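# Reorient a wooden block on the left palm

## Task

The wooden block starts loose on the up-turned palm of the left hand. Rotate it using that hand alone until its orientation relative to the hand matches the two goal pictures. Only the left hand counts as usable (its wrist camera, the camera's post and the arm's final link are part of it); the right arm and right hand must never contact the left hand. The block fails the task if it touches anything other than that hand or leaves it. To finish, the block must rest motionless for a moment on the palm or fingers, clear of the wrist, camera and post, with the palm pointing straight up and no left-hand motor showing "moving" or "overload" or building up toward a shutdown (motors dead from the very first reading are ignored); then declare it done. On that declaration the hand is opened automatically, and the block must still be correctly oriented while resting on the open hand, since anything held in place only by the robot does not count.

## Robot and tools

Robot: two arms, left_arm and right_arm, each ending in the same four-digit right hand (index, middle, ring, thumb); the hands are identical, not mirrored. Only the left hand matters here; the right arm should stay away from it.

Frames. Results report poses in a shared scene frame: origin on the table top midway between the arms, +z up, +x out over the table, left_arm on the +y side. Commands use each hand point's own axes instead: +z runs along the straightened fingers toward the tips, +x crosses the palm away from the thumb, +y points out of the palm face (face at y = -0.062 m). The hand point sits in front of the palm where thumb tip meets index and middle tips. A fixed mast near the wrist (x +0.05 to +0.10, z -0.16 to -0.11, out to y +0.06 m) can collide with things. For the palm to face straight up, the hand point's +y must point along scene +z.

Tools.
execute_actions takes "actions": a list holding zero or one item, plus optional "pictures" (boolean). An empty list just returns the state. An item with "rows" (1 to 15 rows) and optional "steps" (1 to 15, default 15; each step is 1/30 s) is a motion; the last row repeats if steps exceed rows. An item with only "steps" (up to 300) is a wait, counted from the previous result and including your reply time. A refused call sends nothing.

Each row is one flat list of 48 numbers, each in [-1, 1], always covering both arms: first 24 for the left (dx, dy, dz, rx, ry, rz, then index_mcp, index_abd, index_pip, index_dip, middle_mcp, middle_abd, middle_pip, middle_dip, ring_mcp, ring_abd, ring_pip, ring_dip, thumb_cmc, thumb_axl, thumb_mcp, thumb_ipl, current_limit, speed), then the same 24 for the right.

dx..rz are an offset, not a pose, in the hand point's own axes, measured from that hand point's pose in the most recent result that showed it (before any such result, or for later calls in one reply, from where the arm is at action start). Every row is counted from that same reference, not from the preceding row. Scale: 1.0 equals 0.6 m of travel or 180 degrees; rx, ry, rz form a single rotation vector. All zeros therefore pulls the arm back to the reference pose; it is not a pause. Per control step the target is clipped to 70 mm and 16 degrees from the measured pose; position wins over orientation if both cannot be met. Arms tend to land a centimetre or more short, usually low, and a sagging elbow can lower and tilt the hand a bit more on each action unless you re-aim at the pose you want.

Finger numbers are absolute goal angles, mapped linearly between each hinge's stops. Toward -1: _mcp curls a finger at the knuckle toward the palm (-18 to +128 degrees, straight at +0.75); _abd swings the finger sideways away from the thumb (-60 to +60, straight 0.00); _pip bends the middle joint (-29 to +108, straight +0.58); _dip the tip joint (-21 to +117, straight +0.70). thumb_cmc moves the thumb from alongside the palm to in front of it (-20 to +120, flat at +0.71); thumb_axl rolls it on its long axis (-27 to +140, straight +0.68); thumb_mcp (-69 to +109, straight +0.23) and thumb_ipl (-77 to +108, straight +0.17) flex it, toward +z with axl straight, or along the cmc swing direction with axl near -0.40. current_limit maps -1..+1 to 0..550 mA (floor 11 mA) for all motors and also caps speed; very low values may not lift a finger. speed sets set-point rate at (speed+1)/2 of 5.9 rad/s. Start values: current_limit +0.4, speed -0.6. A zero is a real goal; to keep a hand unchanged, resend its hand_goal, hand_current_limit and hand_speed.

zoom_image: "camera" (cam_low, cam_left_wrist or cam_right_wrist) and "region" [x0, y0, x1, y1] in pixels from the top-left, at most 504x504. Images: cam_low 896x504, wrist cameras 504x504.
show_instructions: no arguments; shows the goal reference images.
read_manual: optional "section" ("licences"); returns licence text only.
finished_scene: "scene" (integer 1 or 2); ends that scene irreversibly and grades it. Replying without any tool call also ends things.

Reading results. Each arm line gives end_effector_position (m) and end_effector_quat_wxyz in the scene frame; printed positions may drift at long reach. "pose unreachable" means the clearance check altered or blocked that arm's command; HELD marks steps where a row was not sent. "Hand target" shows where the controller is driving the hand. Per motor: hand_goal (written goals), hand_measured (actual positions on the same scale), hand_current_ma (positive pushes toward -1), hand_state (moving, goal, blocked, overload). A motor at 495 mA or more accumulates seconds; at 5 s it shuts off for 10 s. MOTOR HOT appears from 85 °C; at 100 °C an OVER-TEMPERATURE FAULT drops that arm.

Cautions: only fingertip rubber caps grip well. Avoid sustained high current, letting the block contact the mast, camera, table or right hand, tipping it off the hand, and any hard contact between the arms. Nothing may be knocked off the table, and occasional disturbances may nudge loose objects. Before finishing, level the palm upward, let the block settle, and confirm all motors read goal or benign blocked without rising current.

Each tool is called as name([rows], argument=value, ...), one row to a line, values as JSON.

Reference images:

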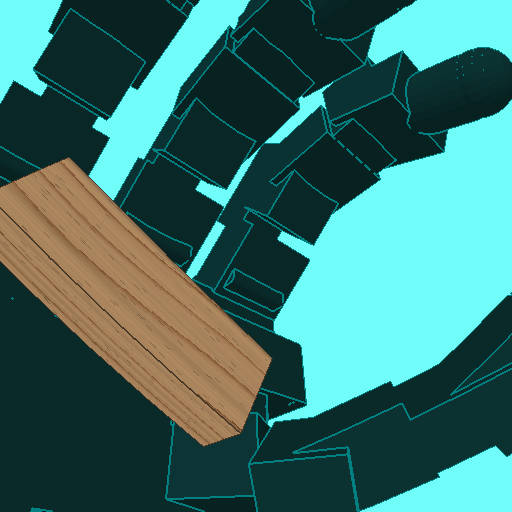

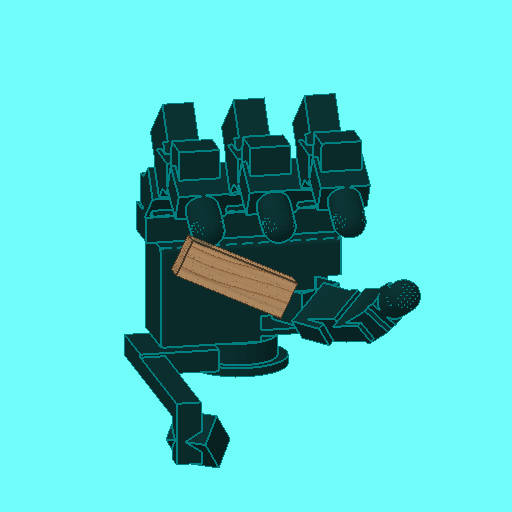

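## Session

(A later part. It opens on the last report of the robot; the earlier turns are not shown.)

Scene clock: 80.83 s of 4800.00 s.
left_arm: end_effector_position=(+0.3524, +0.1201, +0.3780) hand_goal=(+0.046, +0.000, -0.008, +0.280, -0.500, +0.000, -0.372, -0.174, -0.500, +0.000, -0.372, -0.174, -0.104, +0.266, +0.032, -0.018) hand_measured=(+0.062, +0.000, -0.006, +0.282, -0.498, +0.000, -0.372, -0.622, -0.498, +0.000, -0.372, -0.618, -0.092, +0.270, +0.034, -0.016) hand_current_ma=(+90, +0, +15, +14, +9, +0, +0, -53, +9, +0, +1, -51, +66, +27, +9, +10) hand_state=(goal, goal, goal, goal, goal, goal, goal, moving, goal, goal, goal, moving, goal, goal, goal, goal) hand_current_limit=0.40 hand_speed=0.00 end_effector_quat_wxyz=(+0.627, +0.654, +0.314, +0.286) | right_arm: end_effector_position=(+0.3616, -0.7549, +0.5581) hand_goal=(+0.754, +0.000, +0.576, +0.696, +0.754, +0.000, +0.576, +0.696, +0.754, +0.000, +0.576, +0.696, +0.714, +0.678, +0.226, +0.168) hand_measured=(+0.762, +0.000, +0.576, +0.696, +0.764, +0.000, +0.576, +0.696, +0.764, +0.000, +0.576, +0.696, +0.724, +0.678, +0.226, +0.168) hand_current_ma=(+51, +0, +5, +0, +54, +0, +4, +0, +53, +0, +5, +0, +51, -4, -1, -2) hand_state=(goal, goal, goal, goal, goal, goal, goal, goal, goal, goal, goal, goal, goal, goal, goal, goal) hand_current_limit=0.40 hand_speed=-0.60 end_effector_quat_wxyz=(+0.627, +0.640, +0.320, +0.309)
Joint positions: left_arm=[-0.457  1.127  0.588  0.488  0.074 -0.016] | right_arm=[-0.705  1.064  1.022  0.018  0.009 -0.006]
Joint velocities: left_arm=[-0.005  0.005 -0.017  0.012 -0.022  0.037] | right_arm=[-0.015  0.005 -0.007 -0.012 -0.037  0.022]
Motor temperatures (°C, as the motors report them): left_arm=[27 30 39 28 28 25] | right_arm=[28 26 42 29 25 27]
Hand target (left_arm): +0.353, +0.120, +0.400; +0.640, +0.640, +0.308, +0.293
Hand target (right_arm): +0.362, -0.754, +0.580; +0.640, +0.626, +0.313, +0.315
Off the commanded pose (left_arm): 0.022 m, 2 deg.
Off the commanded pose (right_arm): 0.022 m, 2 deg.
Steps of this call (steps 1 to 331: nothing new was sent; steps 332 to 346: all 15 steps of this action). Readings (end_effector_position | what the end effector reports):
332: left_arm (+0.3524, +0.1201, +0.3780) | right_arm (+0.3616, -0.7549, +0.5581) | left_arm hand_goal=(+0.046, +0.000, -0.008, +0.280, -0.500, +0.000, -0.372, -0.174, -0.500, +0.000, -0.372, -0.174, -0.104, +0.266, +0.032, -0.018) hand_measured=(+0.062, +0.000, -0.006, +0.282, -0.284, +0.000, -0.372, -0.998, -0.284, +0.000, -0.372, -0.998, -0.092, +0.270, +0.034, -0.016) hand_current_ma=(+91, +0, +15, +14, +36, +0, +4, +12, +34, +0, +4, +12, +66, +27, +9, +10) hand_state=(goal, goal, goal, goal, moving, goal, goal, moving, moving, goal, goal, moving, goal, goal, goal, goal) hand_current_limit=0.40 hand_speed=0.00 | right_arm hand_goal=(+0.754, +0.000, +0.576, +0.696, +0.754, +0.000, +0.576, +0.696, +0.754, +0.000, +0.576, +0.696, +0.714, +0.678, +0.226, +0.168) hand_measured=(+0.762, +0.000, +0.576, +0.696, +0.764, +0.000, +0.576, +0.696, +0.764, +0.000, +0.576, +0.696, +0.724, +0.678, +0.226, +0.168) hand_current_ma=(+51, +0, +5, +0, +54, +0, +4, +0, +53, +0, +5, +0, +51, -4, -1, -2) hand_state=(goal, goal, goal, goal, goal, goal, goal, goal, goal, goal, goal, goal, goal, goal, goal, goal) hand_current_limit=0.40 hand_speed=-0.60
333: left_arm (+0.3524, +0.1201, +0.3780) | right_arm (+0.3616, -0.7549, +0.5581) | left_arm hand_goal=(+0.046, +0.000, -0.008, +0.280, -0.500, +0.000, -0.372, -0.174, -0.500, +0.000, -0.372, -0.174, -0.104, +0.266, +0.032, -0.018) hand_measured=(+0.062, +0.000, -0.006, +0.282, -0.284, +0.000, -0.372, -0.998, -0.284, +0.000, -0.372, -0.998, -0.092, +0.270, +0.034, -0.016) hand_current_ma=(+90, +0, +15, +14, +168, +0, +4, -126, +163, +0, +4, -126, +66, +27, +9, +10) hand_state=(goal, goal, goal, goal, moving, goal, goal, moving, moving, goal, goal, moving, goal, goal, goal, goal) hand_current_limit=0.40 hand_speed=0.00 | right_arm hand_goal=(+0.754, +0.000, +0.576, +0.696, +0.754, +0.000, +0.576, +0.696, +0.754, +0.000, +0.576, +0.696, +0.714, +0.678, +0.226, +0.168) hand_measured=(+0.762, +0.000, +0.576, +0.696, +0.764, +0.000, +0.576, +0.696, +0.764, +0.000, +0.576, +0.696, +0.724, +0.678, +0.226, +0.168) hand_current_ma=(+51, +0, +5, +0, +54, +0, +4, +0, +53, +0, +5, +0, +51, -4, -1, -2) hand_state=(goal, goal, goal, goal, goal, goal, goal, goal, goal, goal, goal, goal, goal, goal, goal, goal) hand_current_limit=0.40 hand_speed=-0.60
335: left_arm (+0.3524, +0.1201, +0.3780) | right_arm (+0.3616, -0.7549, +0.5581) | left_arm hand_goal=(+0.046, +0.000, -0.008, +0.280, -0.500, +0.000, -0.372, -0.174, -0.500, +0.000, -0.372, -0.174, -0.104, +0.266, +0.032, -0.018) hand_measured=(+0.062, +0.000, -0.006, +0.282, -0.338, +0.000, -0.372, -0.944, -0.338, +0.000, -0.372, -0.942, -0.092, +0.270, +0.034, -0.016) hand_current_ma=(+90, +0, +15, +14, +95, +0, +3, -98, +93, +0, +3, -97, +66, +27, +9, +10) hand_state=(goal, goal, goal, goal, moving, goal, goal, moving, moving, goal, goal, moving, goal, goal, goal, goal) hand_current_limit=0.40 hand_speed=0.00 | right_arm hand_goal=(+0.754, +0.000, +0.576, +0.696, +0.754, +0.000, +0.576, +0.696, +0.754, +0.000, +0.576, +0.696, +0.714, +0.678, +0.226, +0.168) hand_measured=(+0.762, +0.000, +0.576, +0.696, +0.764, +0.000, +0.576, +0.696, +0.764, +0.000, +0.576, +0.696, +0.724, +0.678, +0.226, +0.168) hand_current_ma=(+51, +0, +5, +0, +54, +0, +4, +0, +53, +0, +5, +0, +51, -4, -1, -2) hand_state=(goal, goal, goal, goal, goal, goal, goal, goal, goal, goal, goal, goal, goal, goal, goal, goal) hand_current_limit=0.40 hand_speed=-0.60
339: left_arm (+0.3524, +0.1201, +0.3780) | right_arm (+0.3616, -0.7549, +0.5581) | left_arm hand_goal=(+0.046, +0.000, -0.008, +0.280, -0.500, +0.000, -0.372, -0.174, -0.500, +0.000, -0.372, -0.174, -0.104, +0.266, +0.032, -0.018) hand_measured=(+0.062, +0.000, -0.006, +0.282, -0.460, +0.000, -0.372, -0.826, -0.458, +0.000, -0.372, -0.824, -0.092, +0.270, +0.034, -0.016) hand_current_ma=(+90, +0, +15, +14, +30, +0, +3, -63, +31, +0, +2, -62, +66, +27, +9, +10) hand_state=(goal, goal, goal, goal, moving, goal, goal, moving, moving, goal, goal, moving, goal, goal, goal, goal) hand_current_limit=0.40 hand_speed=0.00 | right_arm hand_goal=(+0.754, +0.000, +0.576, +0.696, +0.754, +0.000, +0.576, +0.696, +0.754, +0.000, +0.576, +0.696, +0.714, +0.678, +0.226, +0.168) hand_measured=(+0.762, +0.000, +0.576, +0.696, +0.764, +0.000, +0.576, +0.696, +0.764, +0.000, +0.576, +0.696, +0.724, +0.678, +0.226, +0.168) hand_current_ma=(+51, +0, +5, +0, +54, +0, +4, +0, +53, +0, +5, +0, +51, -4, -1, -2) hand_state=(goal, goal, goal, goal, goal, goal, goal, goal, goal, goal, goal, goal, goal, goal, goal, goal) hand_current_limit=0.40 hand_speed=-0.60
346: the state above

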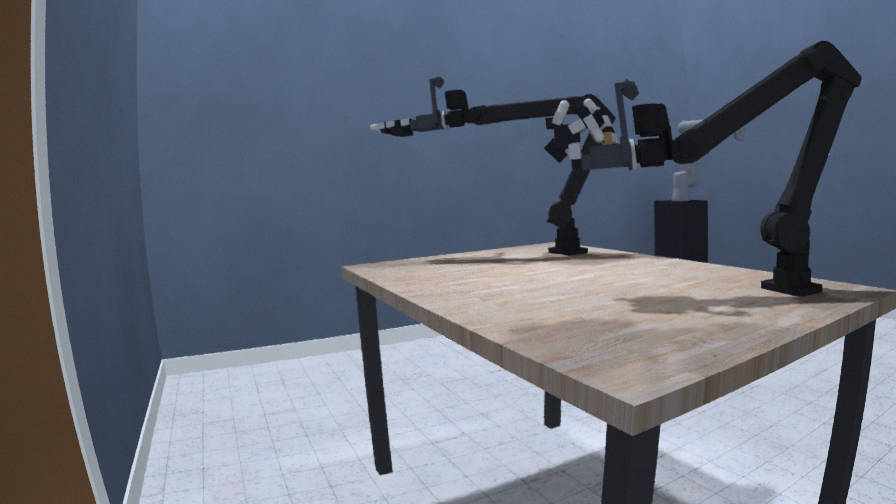

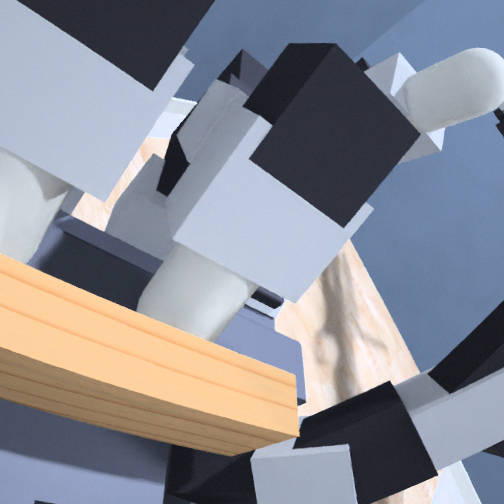

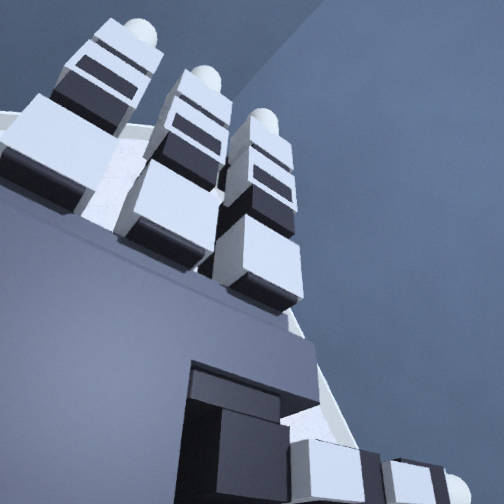

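execute_actions(actions=[])

Scene clock: 81.90 s of 4800.00 s.
left_arm: end_effector_position=(+0.3524, +0.1201, +0.3780) hand_goal=(+0.046, +0.000, -0.008, +0.280, -0.500, +0.000, -0.372, -0.174, -0.500, +0.000, -0.372, -0.174, -0.104, +0.266, +0.032, -0.018) hand_measured=(+0.062, +0.000, -0.006, +0.282, -0.498, +0.000, -0.372, -0.178, -0.498, +0.000, -0.372, -0.178, -0.092, +0.270, +0.034, -0.016) hand_current_ma=(+90, +0, +15, +14, +8, +0, -1, -20, +7, +0, +0, -20, +66, +26, +9, +10) hand_state=(goal, goal, goal, goal, goal, goal, goal, goal, goal, goal, goal, goal, goal, goal, goal, goal) hand_current_limit=0.40 hand_speed=0.00 end_effector_quat_wxyz=(+0.627, +0.654, +0.314, +0.286) | right_arm: end_effector_position=(+0.3616, -0.7549, +0.5581) hand_goal=(+0.754, +0.000, +0.576, +0.696, +0.754, +0.000, +0.576, +0.696, +0.754, +0.000, +0.576, +0.696, +0.714, +0.678, +0.226, +0.168) hand_measured=(+0.762, +0.000, +0.576, +0.696, +0.764, +0.000, +0.576, +0.696, +0.764, +0.000, +0.576, +0.696, +0.724, +0.678, +0.226, +0.168) hand_current_ma=(+51, +0, +5, +0, +54, +0, +4, +0, +53, +0, +5, +0, +51, -4, -1, -2) hand_state=(goal, goal, goal, goal, goal, goal, goal, goal, goal, goal, goal, goal, goal, goal, goal, goal) hand_current_limit=0.40 hand_speed=-0.60 end_effector_quat_wxyz=(+0.627, +0.640, +0.320, +0.309)
Joint positions: left_arm=[-0.457  1.127  0.588  0.488  0.074 -0.016] | right_arm=[-0.705  1.064  1.022  0.018  0.009 -0.006]
Joint velocities: left_arm=[-0.005 -0.015 -0.012 -0.007 -0.051 -0.007] | right_arm=[-0.015  0.005 -0.007  0.012  0.007 -0.037]
Motor temperatures (°C, as the motors report them): left_arm=[27 30 40 28 28 25] | right_arm=[28 26 42 29 25 27]
Hand target (left_arm): +0.353, +0.120, +0.400; +0.640, +0.640, +0.308, +0.293
Hand target (right_arm): +0.362, -0.754, +0.580; +0.640, +0.626, +0.313, +0.315
Off the commanded pose (left_arm): 0.022 m, 2 deg.
Off the commanded pose (right_arm): 0.022 m, 2 deg.
Steps of this call (steps 1 to 32: nothing new was sent). Readings (end_effector_position | what the end effector reports):
1: left_arm (+0.3524, +0.1201, +0.3780) | right_arm (+0.3616, -0.7549, +0.5581) | left_arm hand_goal=(+0.046, +0.000, -0.008, +0.280, -0.500, +0.000, -0.372, -0.174, -0.500, +0.000, -0.372, -0.174, -0.104, +0.266, +0.032, -0.018) hand_measured=(+0.062, +0.000, -0.006, +0.282, -0.498, +0.000, -0.372, -0.592, -0.498, +0.000, -0.372, -0.590, -0.092, +0.270, +0.034, -0.016) hand_current_ma=(+90, +0, +15, +14, +9, +0, +0, -55, +9, +0, +1, -53, +66, +27, +9, +10) hand_state=(goal, goal, goal, goal, goal, goal, goal, moving, goal, goal, goal, moving, goal, goal, goal, goal) hand_current_limit=0.40 hand_speed=0.00 | right_arm hand_goal=(+0.754, +0.000, +0.576, +0.696, +0.754, +0.000, +0.576, +0.696, +0.754, +0.000, +0.576, +0.696, +0.714, +0.678, +0.226, +0.168) hand_measured=(+0.762, +0.000, +0.576, +0.696, +0.764, +0.000, +0.576, +0.696, +0.764, +0.000, +0.576, +0.696, +0.724, +0.678, +0.226, +0.168) hand_current_ma=(+51, +0, +5, +0, +54, +0, +4, +0, +53, +0, +5, +0, +51, -4, -1, -2) hand_state=(goal, goal, goal, goal, goal, goal, goal, goal, goal, goal, goal, goal, goal, goal, goal, goal) hand_current_limit=0.40 hand_speed=-0.60
2: left_arm (+0.3524, +0.1201, +0.3780) | right_arm (+0.3616, -0.7549, +0.5581) | left_arm hand_goal=(+0.046, +0.000, -0.008, +0.280, -0.500, +0.000, -0.372, -0.174, -0.500, +0.000, -0.372, -0.174, -0.104, +0.266, +0.032, -0.018) hand_measured=(+0.062, +0.000, -0.006, +0.282, -0.498, +0.000, -0.372, -0.564, -0.498, +0.000, -0.372, -0.560, -0.092, +0.270, +0.034, -0.016) hand_current_ma=(+90, +0, +15, +14, +9, +0, +0, -54, +8, +0, +1, -52, +66, +27, +9, +10) hand_state=(goal, goal, goal, goal, goal, goal, goal, moving, goal, goal, goal, moving, goal, goal, goal, goal) hand_current_limit=0.40 hand_speed=0.00 | right_arm hand_goal=(+0.754, +0.000, +0.576, +0.696, +0.754, +0.000, +0.576, +0.696, +0.754, +0.000, +0.576, +0.696, +0.714, +0.678, +0.226, +0.168) hand_measured=(+0.762, +0.000, +0.576, +0.696, +0.764, +0.000, +0.576, +0.696, +0.764, +0.000, +0.576, +0.696, +0.724, +0.678, +0.226, +0.168) hand_current_ma=(+51, +0, +5, +0, +54, +0, +4, +0, +53, +0, +5, +0, +51, -4, -1, -2) hand_state=(goal, goal, goal, goal, goal, goal, goal, goal, goal, goal, goal, goal, goal, goal, goal, goal) hand_current_limit=0.40 hand_speed=-0.60
4: left_arm (+0.3524, +0.1201, +0.3780) | right_arm (+0.3616, -0.7549, +0.5581) | left_arm hand_goal=(+0.046, +0.000, -0.008, +0.280, -0.500, +0.000, -0.372, -0.174, -0.500, +0.000, -0.372, -0.174, -0.104, +0.266, +0.032, -0.018) hand_measured=(+0.062, +0.000, -0.006, +0.282, -0.498, +0.000, -0.372, -0.506, -0.498, +0.000, -0.372, -0.502, -0.092, +0.270, +0.034, -0.016) hand_current_ma=(+90, +0, +15, +14, +9, +0, -1, -56, +8, +0, +1, -52, +66, +26, +9, +10) hand_state=(goal, goal, goal, goal, goal, goal, goal, moving, goal, goal, goal, moving, goal, goal, goal, goal) hand_current_limit=0.40 hand_speed=0.00 | right_arm hand_goal=(+0.754, +0.000, +0.576, +0.696, +0.754, +0.000, +0.576, +0.696, +0.754, +0.000, +0.576, +0.696, +0.714, +0.678, +0.226, +0.168) hand_measured=(+0.762, +0.000, +0.576, +0.696, +0.764, +0.000, +0.576, +0.696, +0.764, +0.000, +0.576, +0.696, +0.724, +0.678, +0.226, +0.168) hand_current_ma=(+51, +0, +5, +0, +54, +0, +4, +0, +53, +0, +5, +0, +51, -4, -1, -2) hand_state=(goal, goal, goal, goal, goal, goal, goal, goal, goal, goal, goal, goal, goal, goal, goal, goal) hand_current_limit=0.40 hand_speed=-0.60
8: left_arm (+0.3524, +0.1201, +0.3780) | right_arm (+0.3616, -0.7549, +0.5581) | left_arm hand_goal=(+0.046, +0.000, -0.008, +0.280, -0.500, +0.000, -0.372, -0.174, -0.500, +0.000, -0.372, -0.174, -0.104, +0.266, +0.032, -0.018) hand_measured=(+0.062, +0.000, -0.006, +0.282, -0.498, +0.000, -0.372, -0.392, -0.498, +0.000, -0.372, -0.386, -0.092, +0.270, +0.034, -0.016) hand_current_ma=(+90, +0, +15, +14, +9, +0, -1, -56, +8, +0, +1, -53, +66, +26, +9, +10) hand_state=(goal, goal, goal, goal, goal, goal, goal, moving, goal, goal, goal, moving, goal, goal, goal, goal) hand_current_limit=0.40 hand_speed=0.00 | right_arm hand_goal=(+0.754, +0.000, +0.576, +0.696, +0.754, +0.000, +0.576, +0.696, +0.754, +0.000, +0.576, +0.696, +0.714, +0.678, +0.226, +0.168) hand_measured=(+0.762, +0.000, +0.576, +0.696, +0.764, +0.000, +0.576, +0.696, +0.764, +0.000, +0.576, +0.696, +0.724, +0.678, +0.226, +0.168) hand_current_ma=(+51, +0, +5, +0, +54, +0, +4, +0, +53, +0, +5, +0, +51, -4, -1, -2) hand_state=(goal, goal, goal, goal, goal, goal, goal, goal, goal, goal, goal, goal, goal, goal, goal, goal) hand_current_limit=0.40 hand_speed=-0.60
32: the state above

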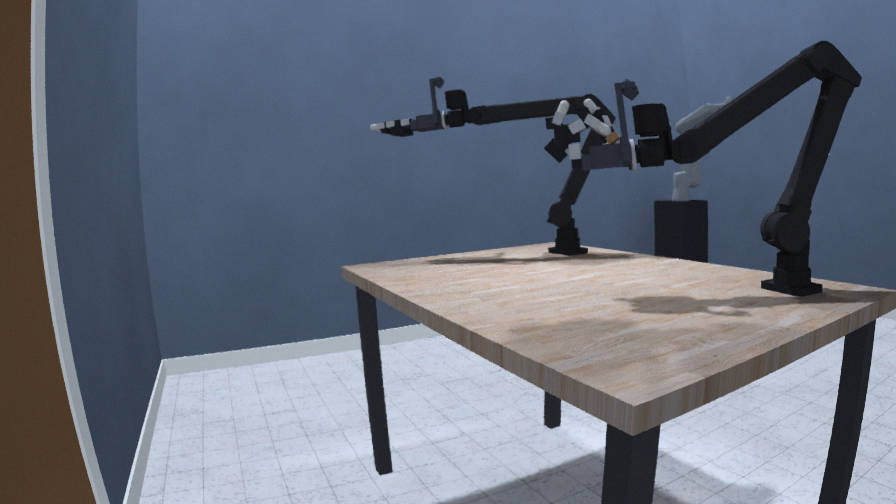

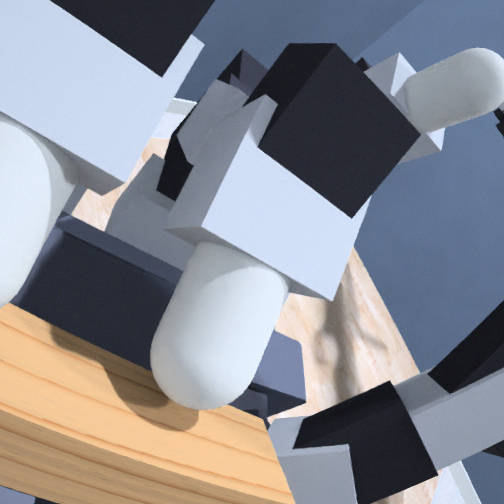

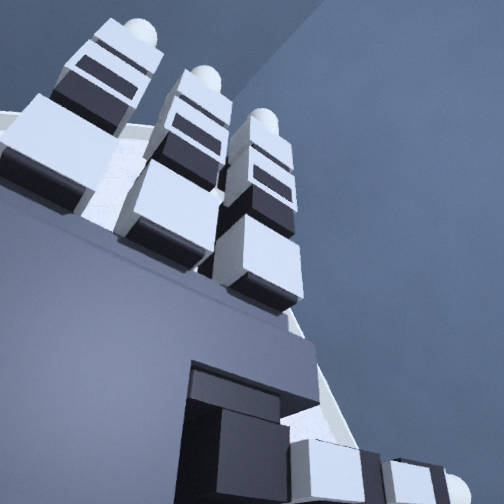

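zoom_image(camera="cam_low", region=[530, 70, 690, 180])

Region (530, 70, 690, 180) of cam_low's 896x504 image, scaled by 3.150, with more detail than that image has; it fills the top 346 rows of this view, and the rest is white.

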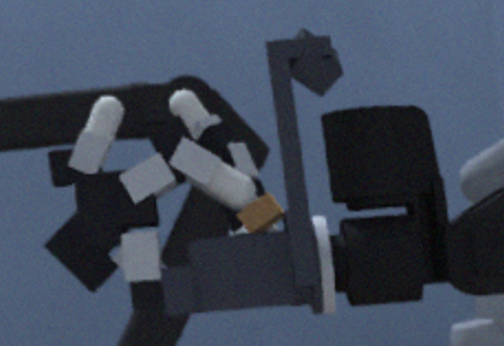

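execute_actions([
  {"rows": [[0.0, 0.0367, 0.0, -0.0135, 0.0, 0.0, 0.046, 0.0, -0.008, 0.28, -0.507, 0.0, -0.445, -0.754, -0.342, 0.0, -0.56, -1.0, -0.104, 0.266, 0.032, -0.018, 0.4, 0.0, 0.0, 0.0367, 0.0, -0.0135, 0.0, 0.0, 0.754, 0.0, 0.576, 0.696, 0.754, 0.0, 0.576, 0.696, 0.754, 0.0, 0.576, 0.696, 0.714, 0.678, 0.226, 0.168, 0.4, -0.6]], "steps": 15},
], pictures=false)

execute_actions([
  {"steps": 20},
])

Scene clock: 125.57 s of 4800.00 s.
left_arm: end_effector_position=(+0.3524, +0.1201, +0.3780) hand_goal=(+0.046, +0.000, -0.008, +0.280, -0.506, +0.000, -0.444, -0.754, -0.342, +0.000, -0.560, -1.000, -0.104, +0.266, +0.032, -0.018) hand_measured=(+0.062, +0.000, -0.006, +0.282, -0.504, +0.000, -0.444, -0.546, -0.344, +0.000, -0.560, -0.560, -0.092, +0.270, +0.034, -0.016) hand_current_ma=(+90, +0, +15, +14, +8, +0, +1, +47, -10, +0, +1, +47, +66, +26, +9, +10) hand_state=(goal, goal, goal, goal, goal, goal, goal, moving, goal, goal, goal, moving, goal, goal, goal, goal) hand_current_limit=0.40 hand_speed=0.00 end_effector_quat_wxyz=(+0.627, +0.654, +0.314, +0.286) | right_arm: end_effector_position=(+0.3616, -0.7549, +0.5581) hand_goal=(+0.754, +0.000, +0.576, +0.696, +0.754, +0.000, +0.576, +0.696, +0.754, +0.000, +0.576, +0.696, +0.714, +0.678, +0.226, +0.168) hand_measured=(+0.762, +0.000, +0.576, +0.696, +0.764, +0.000, +0.576, +0.696, +0.764, +0.000, +0.576, +0.696, +0.724, +0.678, +0.226, +0.168) hand_current_ma=(+51, +0, +5, +0, +54, +0, +4, +0, +53, +0, +5, +0, +51, -4, -1, -2) hand_state=(goal, goal, goal, goal, goal, goal, goal, goal, goal, goal, goal, goal, goal, goal, goal, goal) hand_current_limit=0.40 hand_speed=-0.60 end_effector_quat_wxyz=(+0.627, +0.640, +0.320, +0.309)
Joint positions: left_arm=[-0.457  1.127  0.588  0.488  0.074 -0.016] | right_arm=[-0.705  1.064  1.022  0.018  0.009 -0.006]
Joint velocities: left_arm=[-0.005 -0.005  0.012  0.012  0.081 -0.037] | right_arm=[ 0.005 -0.005 -0.022 -0.012 -0.051 -0.125]
Motor temperatures (°C, as the motors report them): left_arm=[27 30 41 28 28 25] | right_arm=[28 26 45 29 25 27]
Hand target (left_arm): +0.353, +0.120, +0.400; +0.640, +0.640, +0.308, +0.293
Hand target (right_arm): +0.362, -0.754, +0.580; +0.640, +0.626, +0.313, +0.315
Off the commanded pose (left_arm): 0.022 m, 2 deg.
Off the commanded pose (right_arm): 0.022 m, 2 deg.
Steps of this call (steps 1 to 1295: nothing new was sent; steps 1296 to 1310: all 15 steps of this action). Readings (end_effector_position | what the end effector reports):
1296: left_arm (+0.3524, +0.1201, +0.3780) | right_arm (+0.3616, -0.7549, +0.5581) | left_arm hand_goal=(+0.046, +0.000, -0.008, +0.280, -0.506, +0.000, -0.444, -0.754, -0.342, +0.000, -0.560, -1.000, -0.104, +0.266, +0.032, -0.018) hand_measured=(+0.062, +0.000, -0.006, +0.282, -0.498, +0.000, -0.372, -0.178, -0.498, +0.000, -0.372, -0.178, -0.092, +0.270, +0.034, -0.016) hand_current_ma=(+90, +0, +15, +14, +8, +0, -1, -20, +7, +0, +0, -20, +66, +26, +9, +10) hand_state=(goal, goal, goal, goal, moving, goal, moving, moving, moving, goal, moving, moving, goal, goal, goal, goal) hand_current_limit=0.40 hand_speed=0.00 | right_arm hand_goal=(+0.754, +0.000, +0.576, +0.696, +0.754, +0.000, +0.576, +0.696, +0.754, +0.000, +0.576, +0.696, +0.714, +0.678, +0.226, +0.168) hand_measured=(+0.762, +0.000, +0.576, +0.696, +0.764, +0.000, +0.576, +0.696, +0.764, +0.000, +0.576, +0.696, +0.724, +0.678, +0.226, +0.168) hand_current_ma=(+51, +0, +5, +0, +54, +0, +4, +0, +53, +0, +5, +0, +51, -4, -1, -2) hand_state=(goal, goal, goal, goal, goal, goal, goal, goal, goal, goal, goal, goal, goal, goal, goal, goal) hand_current_limit=0.40 hand_speed=-0.60
1297: left_arm (+0.3524, +0.1201, +0.3780) | right_arm (+0.3616, -0.7549, +0.5581) | left_arm hand_goal=(+0.046, +0.000, -0.008, +0.280, -0.506, +0.000, -0.444, -0.754, -0.342, +0.000, -0.560, -1.000, -0.104, +0.266, +0.032, -0.018) hand_measured=(+0.062, +0.000, -0.006, +0.282, -0.498, +0.000, -0.372, -0.178, -0.498, +0.000, -0.372, -0.178, -0.092, +0.270, +0.034, -0.016) hand_current_ma=(+90, +0, +15, +14, +22, +0, +126, +122, -143, +0, +123, +122, +66, +26, +9, +10) hand_state=(goal, goal, goal, goal, moving, goal, moving, moving, moving, goal, moving, moving, goal, goal, goal, goal) hand_current_limit=0.40 hand_speed=0.00 | right_arm hand_goal=(+0.754, +0.000, +0.576, +0.696, +0.754, +0.000, +0.576, +0.696, +0.754, +0.000, +0.576, +0.696, +0.714, +0.678, +0.226, +0.168) hand_measured=(+0.762, +0.000, +0.576, +0.696, +0.764, +0.000, +0.576, +0.696, +0.764, +0.000, +0.576, +0.696, +0.724, +0.678, +0.226, +0.168) hand_current_ma=(+51, +0, +5, +0, +54, +0, +4, +0, +53, +0, +5, +0, +51, -4, -1, -2) hand_state=(goal, goal, goal, goal, goal, goal, goal, goal, goal, goal, goal, goal, goal, goal, goal, goal) hand_current_limit=0.40 hand_speed=-0.60
1299: left_arm (+0.3524, +0.1201, +0.3780) | right_arm (+0.3616, -0.7549, +0.5581) | left_arm hand_goal=(+0.046, +0.000, -0.008, +0.280, -0.506, +0.000, -0.444, -0.754, -0.342, +0.000, -0.560, -1.000, -0.104, +0.266, +0.032, -0.018) hand_measured=(+0.062, +0.000, -0.006, +0.282, -0.494, +0.000, -0.414, -0.226, -0.442, +0.000, -0.428, -0.234, -0.092, +0.270, +0.034, -0.016) hand_current_ma=(+90, +0, +15, +14, +97, +0, +155, +168, -91, +0, +86, +95, +66, +26, +9, +10) hand_state=(goal, goal, goal, goal, moving, goal, moving, moving, moving, goal, moving, moving, goal, goal, goal, goal) hand_current_limit=0.40 hand_speed=0.00 | right_arm hand_goal=(+0.754, +0.000, +0.576, +0.696, +0.754, +0.000, +0.576, +0.696, +0.754, +0.000, +0.576, +0.696, +0.714, +0.678, +0.226, +0.168) hand_measured=(+0.762, +0.000, +0.576, +0.696, +0.764, +0.000, +0.576, +0.696, +0.764, +0.000, +0.576, +0.696, +0.724, +0.678, +0.226, +0.168) hand_current_ma=(+51, +0, +5, +0, +54, +0, +4, +0, +53, +0, +5, +0, +51, -4, -1, -2) hand_state=(goal, goal, goal, goal, goal, goal, goal, goal, goal, goal, goal, goal, goal, goal, goal, goal) hand_current_limit=0.40 hand_speed=-0.60
1303: left_arm (+0.3524, +0.1201, +0.3780) | right_arm (+0.3616, -0.7549, +0.5581) | left_arm hand_goal=(+0.046, +0.000, -0.008, +0.280, -0.506, +0.000, -0.444, -0.754, -0.342, +0.000, -0.560, -1.000, -0.104, +0.266, +0.032, -0.018) hand_measured=(+0.062, +0.000, -0.006, +0.282, -0.502, +0.000, -0.440, -0.340, -0.348, +0.000, -0.544, -0.352, -0.092, +0.270, +0.034, -0.016) hand_current_ma=(+90, +0, +15, +14, +6, +0, -1, +60, -2, +0, -18, +57, +66, +26, +9, +10) hand_state=(goal, goal, goal, goal, moving, goal, moving, moving, moving, goal, moving, moving, goal, goal, goal, goal) hand_current_limit=0.40 hand_speed=0.00 | right_arm hand_goal=(+0.754, +0.000, +0.576, +0.696, +0.754, +0.000, +0.576, +0.696, +0.754, +0.000, +0.576, +0.696, +0.714, +0.678, +0.226, +0.168) hand_measured=(+0.762, +0.000, +0.576, +0.696, +0.764, +0.000, +0.576, +0.696, +0.764, +0.000, +0.576, +0.696, +0.724, +0.678, +0.226, +0.168) hand_current_ma=(+51, +0, +5, +0, +54, +0, +4, +0, +53, +0, +5, +0, +51, -4, -1, -2) hand_state=(goal, goal, goal, goal, goal, goal, goal, goal, goal, goal, goal, goal, goal, goal, goal, goal) hand_current_limit=0.40 hand_speed=-0.60
1310: the state above

Scene clock: 126.23 s of 4800.00 s.
left_arm: end_effector_position=(+0.3524, +0.1201, +0.3780) hand_goal=(+0.046, +0.000, -0.008, +0.280, -0.506, +0.000, -0.444, -0.754, -0.342, +0.000, -0.560, -1.000, -0.104, +0.266, +0.032, -0.018) hand_measured=(+0.062, +0.000, -0.006, +0.282, -0.504, +0.000, -0.434, -0.734, -0.344, +0.000, -0.560, -0.998, -0.092, +0.270, +0.034, -0.016) hand_current_ma=(+90, +0, +15, +14, +16, +0, +56, +124, -9, +0, +1, +14, +66, +26, +9, +10) hand_state=(goal, goal, goal, goal, goal, goal, goal, blocked, goal, goal, goal, goal, goal, goal, goal, goal) hand_current_limit=0.40 hand_speed=0.00 end_effector_quat_wxyz=(+0.627, +0.654, +0.314, +0.286) | right_arm: end_effector_position=(+0.3616, -0.7549, +0.5581) hand_goal=(+0.754, +0.000, +0.576, +0.696, +0.754, +0.000, +0.576, +0.696, +0.754, +0.000, +0.576, +0.696, +0.714, +0.678, +0.226, +0.168) hand_measured=(+0.762, +0.000, +0.576, +0.696, +0.764, +0.000, +0.576, +0.696, +0.764, +0.000, +0.576, +0.696, +0.724, +0.678, +0.226, +0.168) hand_current_ma=(+51, +0, +5, +0, +54, +0, +4, +0, +53, +0, +5, +0, +51, -4, -1, -2) hand_state=(goal, goal, goal, goal, goal, goal, goal, goal, goal, goal, goal, goal, goal, goal, goal, goal) hand_current_limit=0.40 hand_speed=-0.60 end_effector_quat_wxyz=(+0.627, +0.640, +0.320, +0.309)
Joint positions: left_arm=[-0.457  1.127  0.588  0.488  0.074 -0.016] | right_arm=[-0.705  1.064  1.022  0.018  0.009 -0.006]
Joint velocities: left_arm=[ 0.015 -0.005 -0.022 -0.002  0.007  0.022] | right_arm=[-0.005 -0.015 -0.007  0.012 -0.022  0.095]
Motor temperatures (°C, as the motors report them): left_arm=[27 30 41 28 28 25] | right_arm=[28 26 45 29 25 27]
Hand target (left_arm): +0.353, +0.120, +0.400; +0.640, +0.640, +0.308, +0.293
Hand target (right_arm): +0.362, -0.754, +0.580; +0.640, +0.626, +0.313, +0.315
Off the commanded pose (left_arm): 0.022 m, 2 deg.
Off the commanded pose (right_arm): 0.022 m, 2 deg.
Steps of this call (steps 1 to 20: nothing new was sent). Readings (end_effector_position | what the end effector reports):
1: left_arm (+0.3524, +0.1201, +0.3780) | right_arm (+0.3616, -0.7549, +0.5581) | left_arm hand_goal=(+0.046, +0.000, -0.008, +0.280, -0.506, +0.000, -0.444, -0.754, -0.342, +0.000, -0.560, -1.000, -0.104, +0.266, +0.032, -0.018) hand_measured=(+0.062, +0.000, -0.006, +0.282, -0.504, +0.000, -0.444, -0.576, -0.344, +0.000, -0.560, -0.590, -0.092, +0.270, +0.034, -0.016) hand_current_ma=(+90, +0, +15, +14, +8, +0, +1, +49, -10, +0, +1, +49, +66, +26, +9, +10) hand_state=(goal, goal, goal, goal, goal, goal, goal, moving, goal, goal, goal, moving, goal, goal, goal, goal) hand_current_limit=0.40 hand_speed=0.00 | right_arm hand_goal=(+0.754, +0.000, +0.576, +0.696, +0.754, +0.000, +0.576, +0.696, +0.754, +0.000, +0.576, +0.696, +0.714, +0.678, +0.226, +0.168) hand_measured=(+0.762, +0.000, +0.576, +0.696, +0.764, +0.000, +0.576, +0.696, +0.764, +0.000, +0.576, +0.696, +0.724, +0.678, +0.226, +0.168) hand_current_ma=(+51, +0, +5, +0, +54, +0, +4, +0, +53, +0, +5, +0, +51, -4, -1, -2) hand_state=(goal, goal, goal, goal, goal, goal, goal, goal, goal, goal, goal, goal, goal, goal, goal, goal) hand_current_limit=0.40 hand_speed=-0.60
2: left_arm (+0.3524, +0.1201, +0.3780) | right_arm (+0.3616, -0.7549, +0.5581) | left_arm hand_goal=(+0.046, +0.000, -0.008, +0.280, -0.506, +0.000, -0.444, -0.754, -0.342, +0.000, -0.560, -1.000, -0.104, +0.266, +0.032, -0.018) hand_measured=(+0.062, +0.000, -0.006, +0.282, -0.504, +0.000, -0.444, -0.606, -0.344, +0.000, -0.560, -0.620, -0.092, +0.270, +0.034, -0.016) hand_current_ma=(+90, +0, +15, +14, +8, +0, +1, +48, -10, +0, +1, +48, +66, +26, +9, +10) hand_state=(goal, goal, goal, goal, goal, goal, goal, moving, goal, goal, goal, moving, goal, goal, goal, goal) hand_current_limit=0.40 hand_speed=0.00 | right_arm hand_goal=(+0.754, +0.000, +0.576, +0.696, +0.754, +0.000, +0.576, +0.696, +0.754, +0.000, +0.576, +0.696, +0.714, +0.678, +0.226, +0.168) hand_measured=(+0.762, +0.000, +0.576, +0.696, +0.764, +0.000, +0.576, +0.696, +0.764, +0.000, +0.576, +0.696, +0.724, +0.678, +0.226, +0.168) hand_current_ma=(+51, +0, +5, +0, +54, +0, +4, +0, +53, +0, +5, +0, +51, -4, -1, -2) hand_state=(goal, goal, goal, goal, goal, goal, goal, goal, goal, goal, goal, goal, goal, goal, goal, goal) hand_current_limit=0.40 hand_speed=-0.60
4: left_arm (+0.3524, +0.1201, +0.3780) | right_arm (+0.3616, -0.7549, +0.5581) | left_arm hand_goal=(+0.046, +0.000, -0.008, +0.280, -0.506, +0.000, -0.444, -0.754, -0.342, +0.000, -0.560, -1.000, -0.104, +0.266, +0.032, -0.018) hand_measured=(+0.062, +0.000, -0.006, +0.282, -0.504, +0.000, -0.444, -0.662, -0.344, +0.000, -0.560, -0.678, -0.092, +0.270, +0.034, -0.016) hand_current_ma=(+90, +0, +15, +14, +8, +0, +18, +108, -10, +0, +1, +48, +66, +26, +9, +10) hand_state=(goal, goal, goal, goal, goal, goal, moving, moving, goal, goal, goal, moving, goal, goal, goal, goal) hand_current_limit=0.40 hand_speed=0.00 | right_arm hand_goal=(+0.754, +0.000, +0.576, +0.696, +0.754, +0.000, +0.576, +0.696, +0.754, +0.000, +0.576, +0.696, +0.714, +0.678, +0.226, +0.168) hand_measured=(+0.762, +0.000, +0.576, +0.696, +0.764, +0.000, +0.576, +0.696, +0.764, +0.000, +0.576, +0.696, +0.724, +0.678, +0.226, +0.168) hand_current_ma=(+51, +0, +5, +0, +54, +0, +4, +0, +53, +0, +5, +0, +51, -4, -1, -2) hand_state=(goal, goal, goal, goal, goal, goal, goal, goal, goal, goal, goal, goal, goal, goal, goal, goal) hand_current_limit=0.40 hand_speed=-0.60
8: left_arm (+0.3524, +0.1201, +0.3780) | right_arm (+0.3616, -0.7549, +0.5581) | left_arm hand_goal=(+0.046, +0.000, -0.008, +0.280, -0.506, +0.000, -0.444, -0.754, -0.342, +0.000, -0.560, -1.000, -0.104, +0.266, +0.032, -0.018) hand_measured=(+0.062, +0.000, -0.006, +0.282, -0.504, +0.000, -0.434, -0.730, -0.344, +0.000, -0.560, -0.796, -0.092, +0.270, +0.034, -0.016) hand_current_ma=(+90, +0, +15, +14, +16, +0, +57, +119, -10, +0, +1, +49, +66, +26, +9, +10) hand_state=(goal, goal, goal, goal, goal, goal, moving, moving, goal, goal, goal, moving, goal, goal, goal, goal) hand_current_limit=0.40 hand_speed=0.00 | right_arm hand_goal=(+0.754, +0.000, +0.576, +0.696, +0.754, +0.000, +0.576, +0.696, +0.754, +0.000, +0.576, +0.696, +0.714, +0.678, +0.226, +0.168) hand_measured=(+0.762, +0.000, +0.576, +0.696, +0.764, +0.000, +0.576, +0.696, +0.764, +0.000, +0.576, +0.696, +0.724, +0.678, +0.226, +0.168) hand_current_ma=(+51, +0, +5, +0, +54, +0, +4, +0, +53, +0, +5, +0, +51, -4, -1, -2) hand_state=(goal, goal, goal, goal, goal, goal, goal, goal, goal, goal, goal, goal, goal, goal, goal, goal) hand_current_limit=0.40 hand_speed=-0.60
20: the state above

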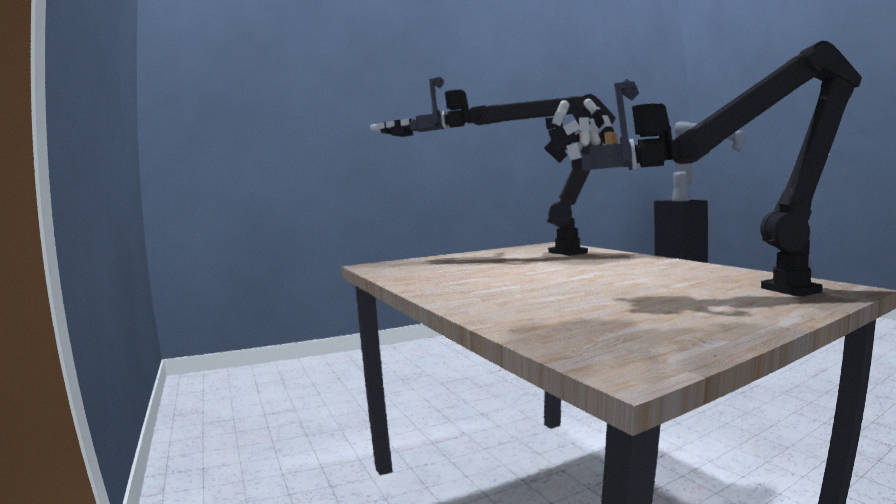

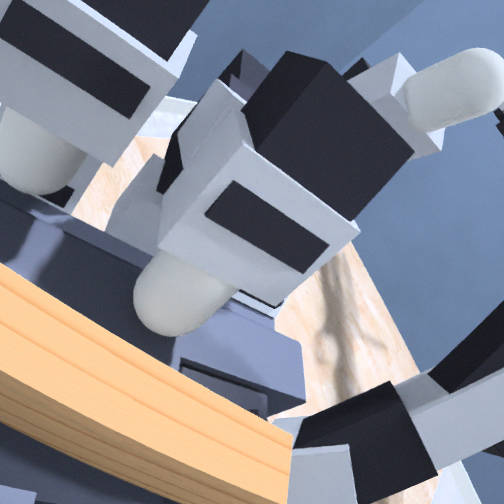

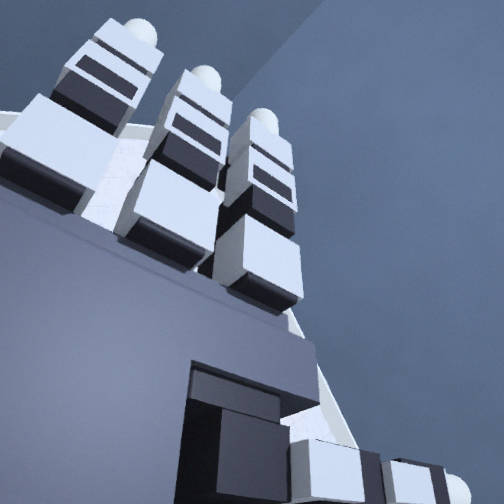

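zoom_image(camera="cam_low", region=[540, 80, 660, 180])

Region (540, 80, 660, 180) of cam_low's 896x504 image, scaled by 4.200, with more detail than that image has.

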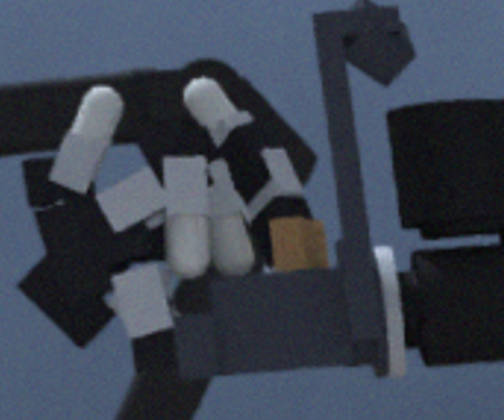

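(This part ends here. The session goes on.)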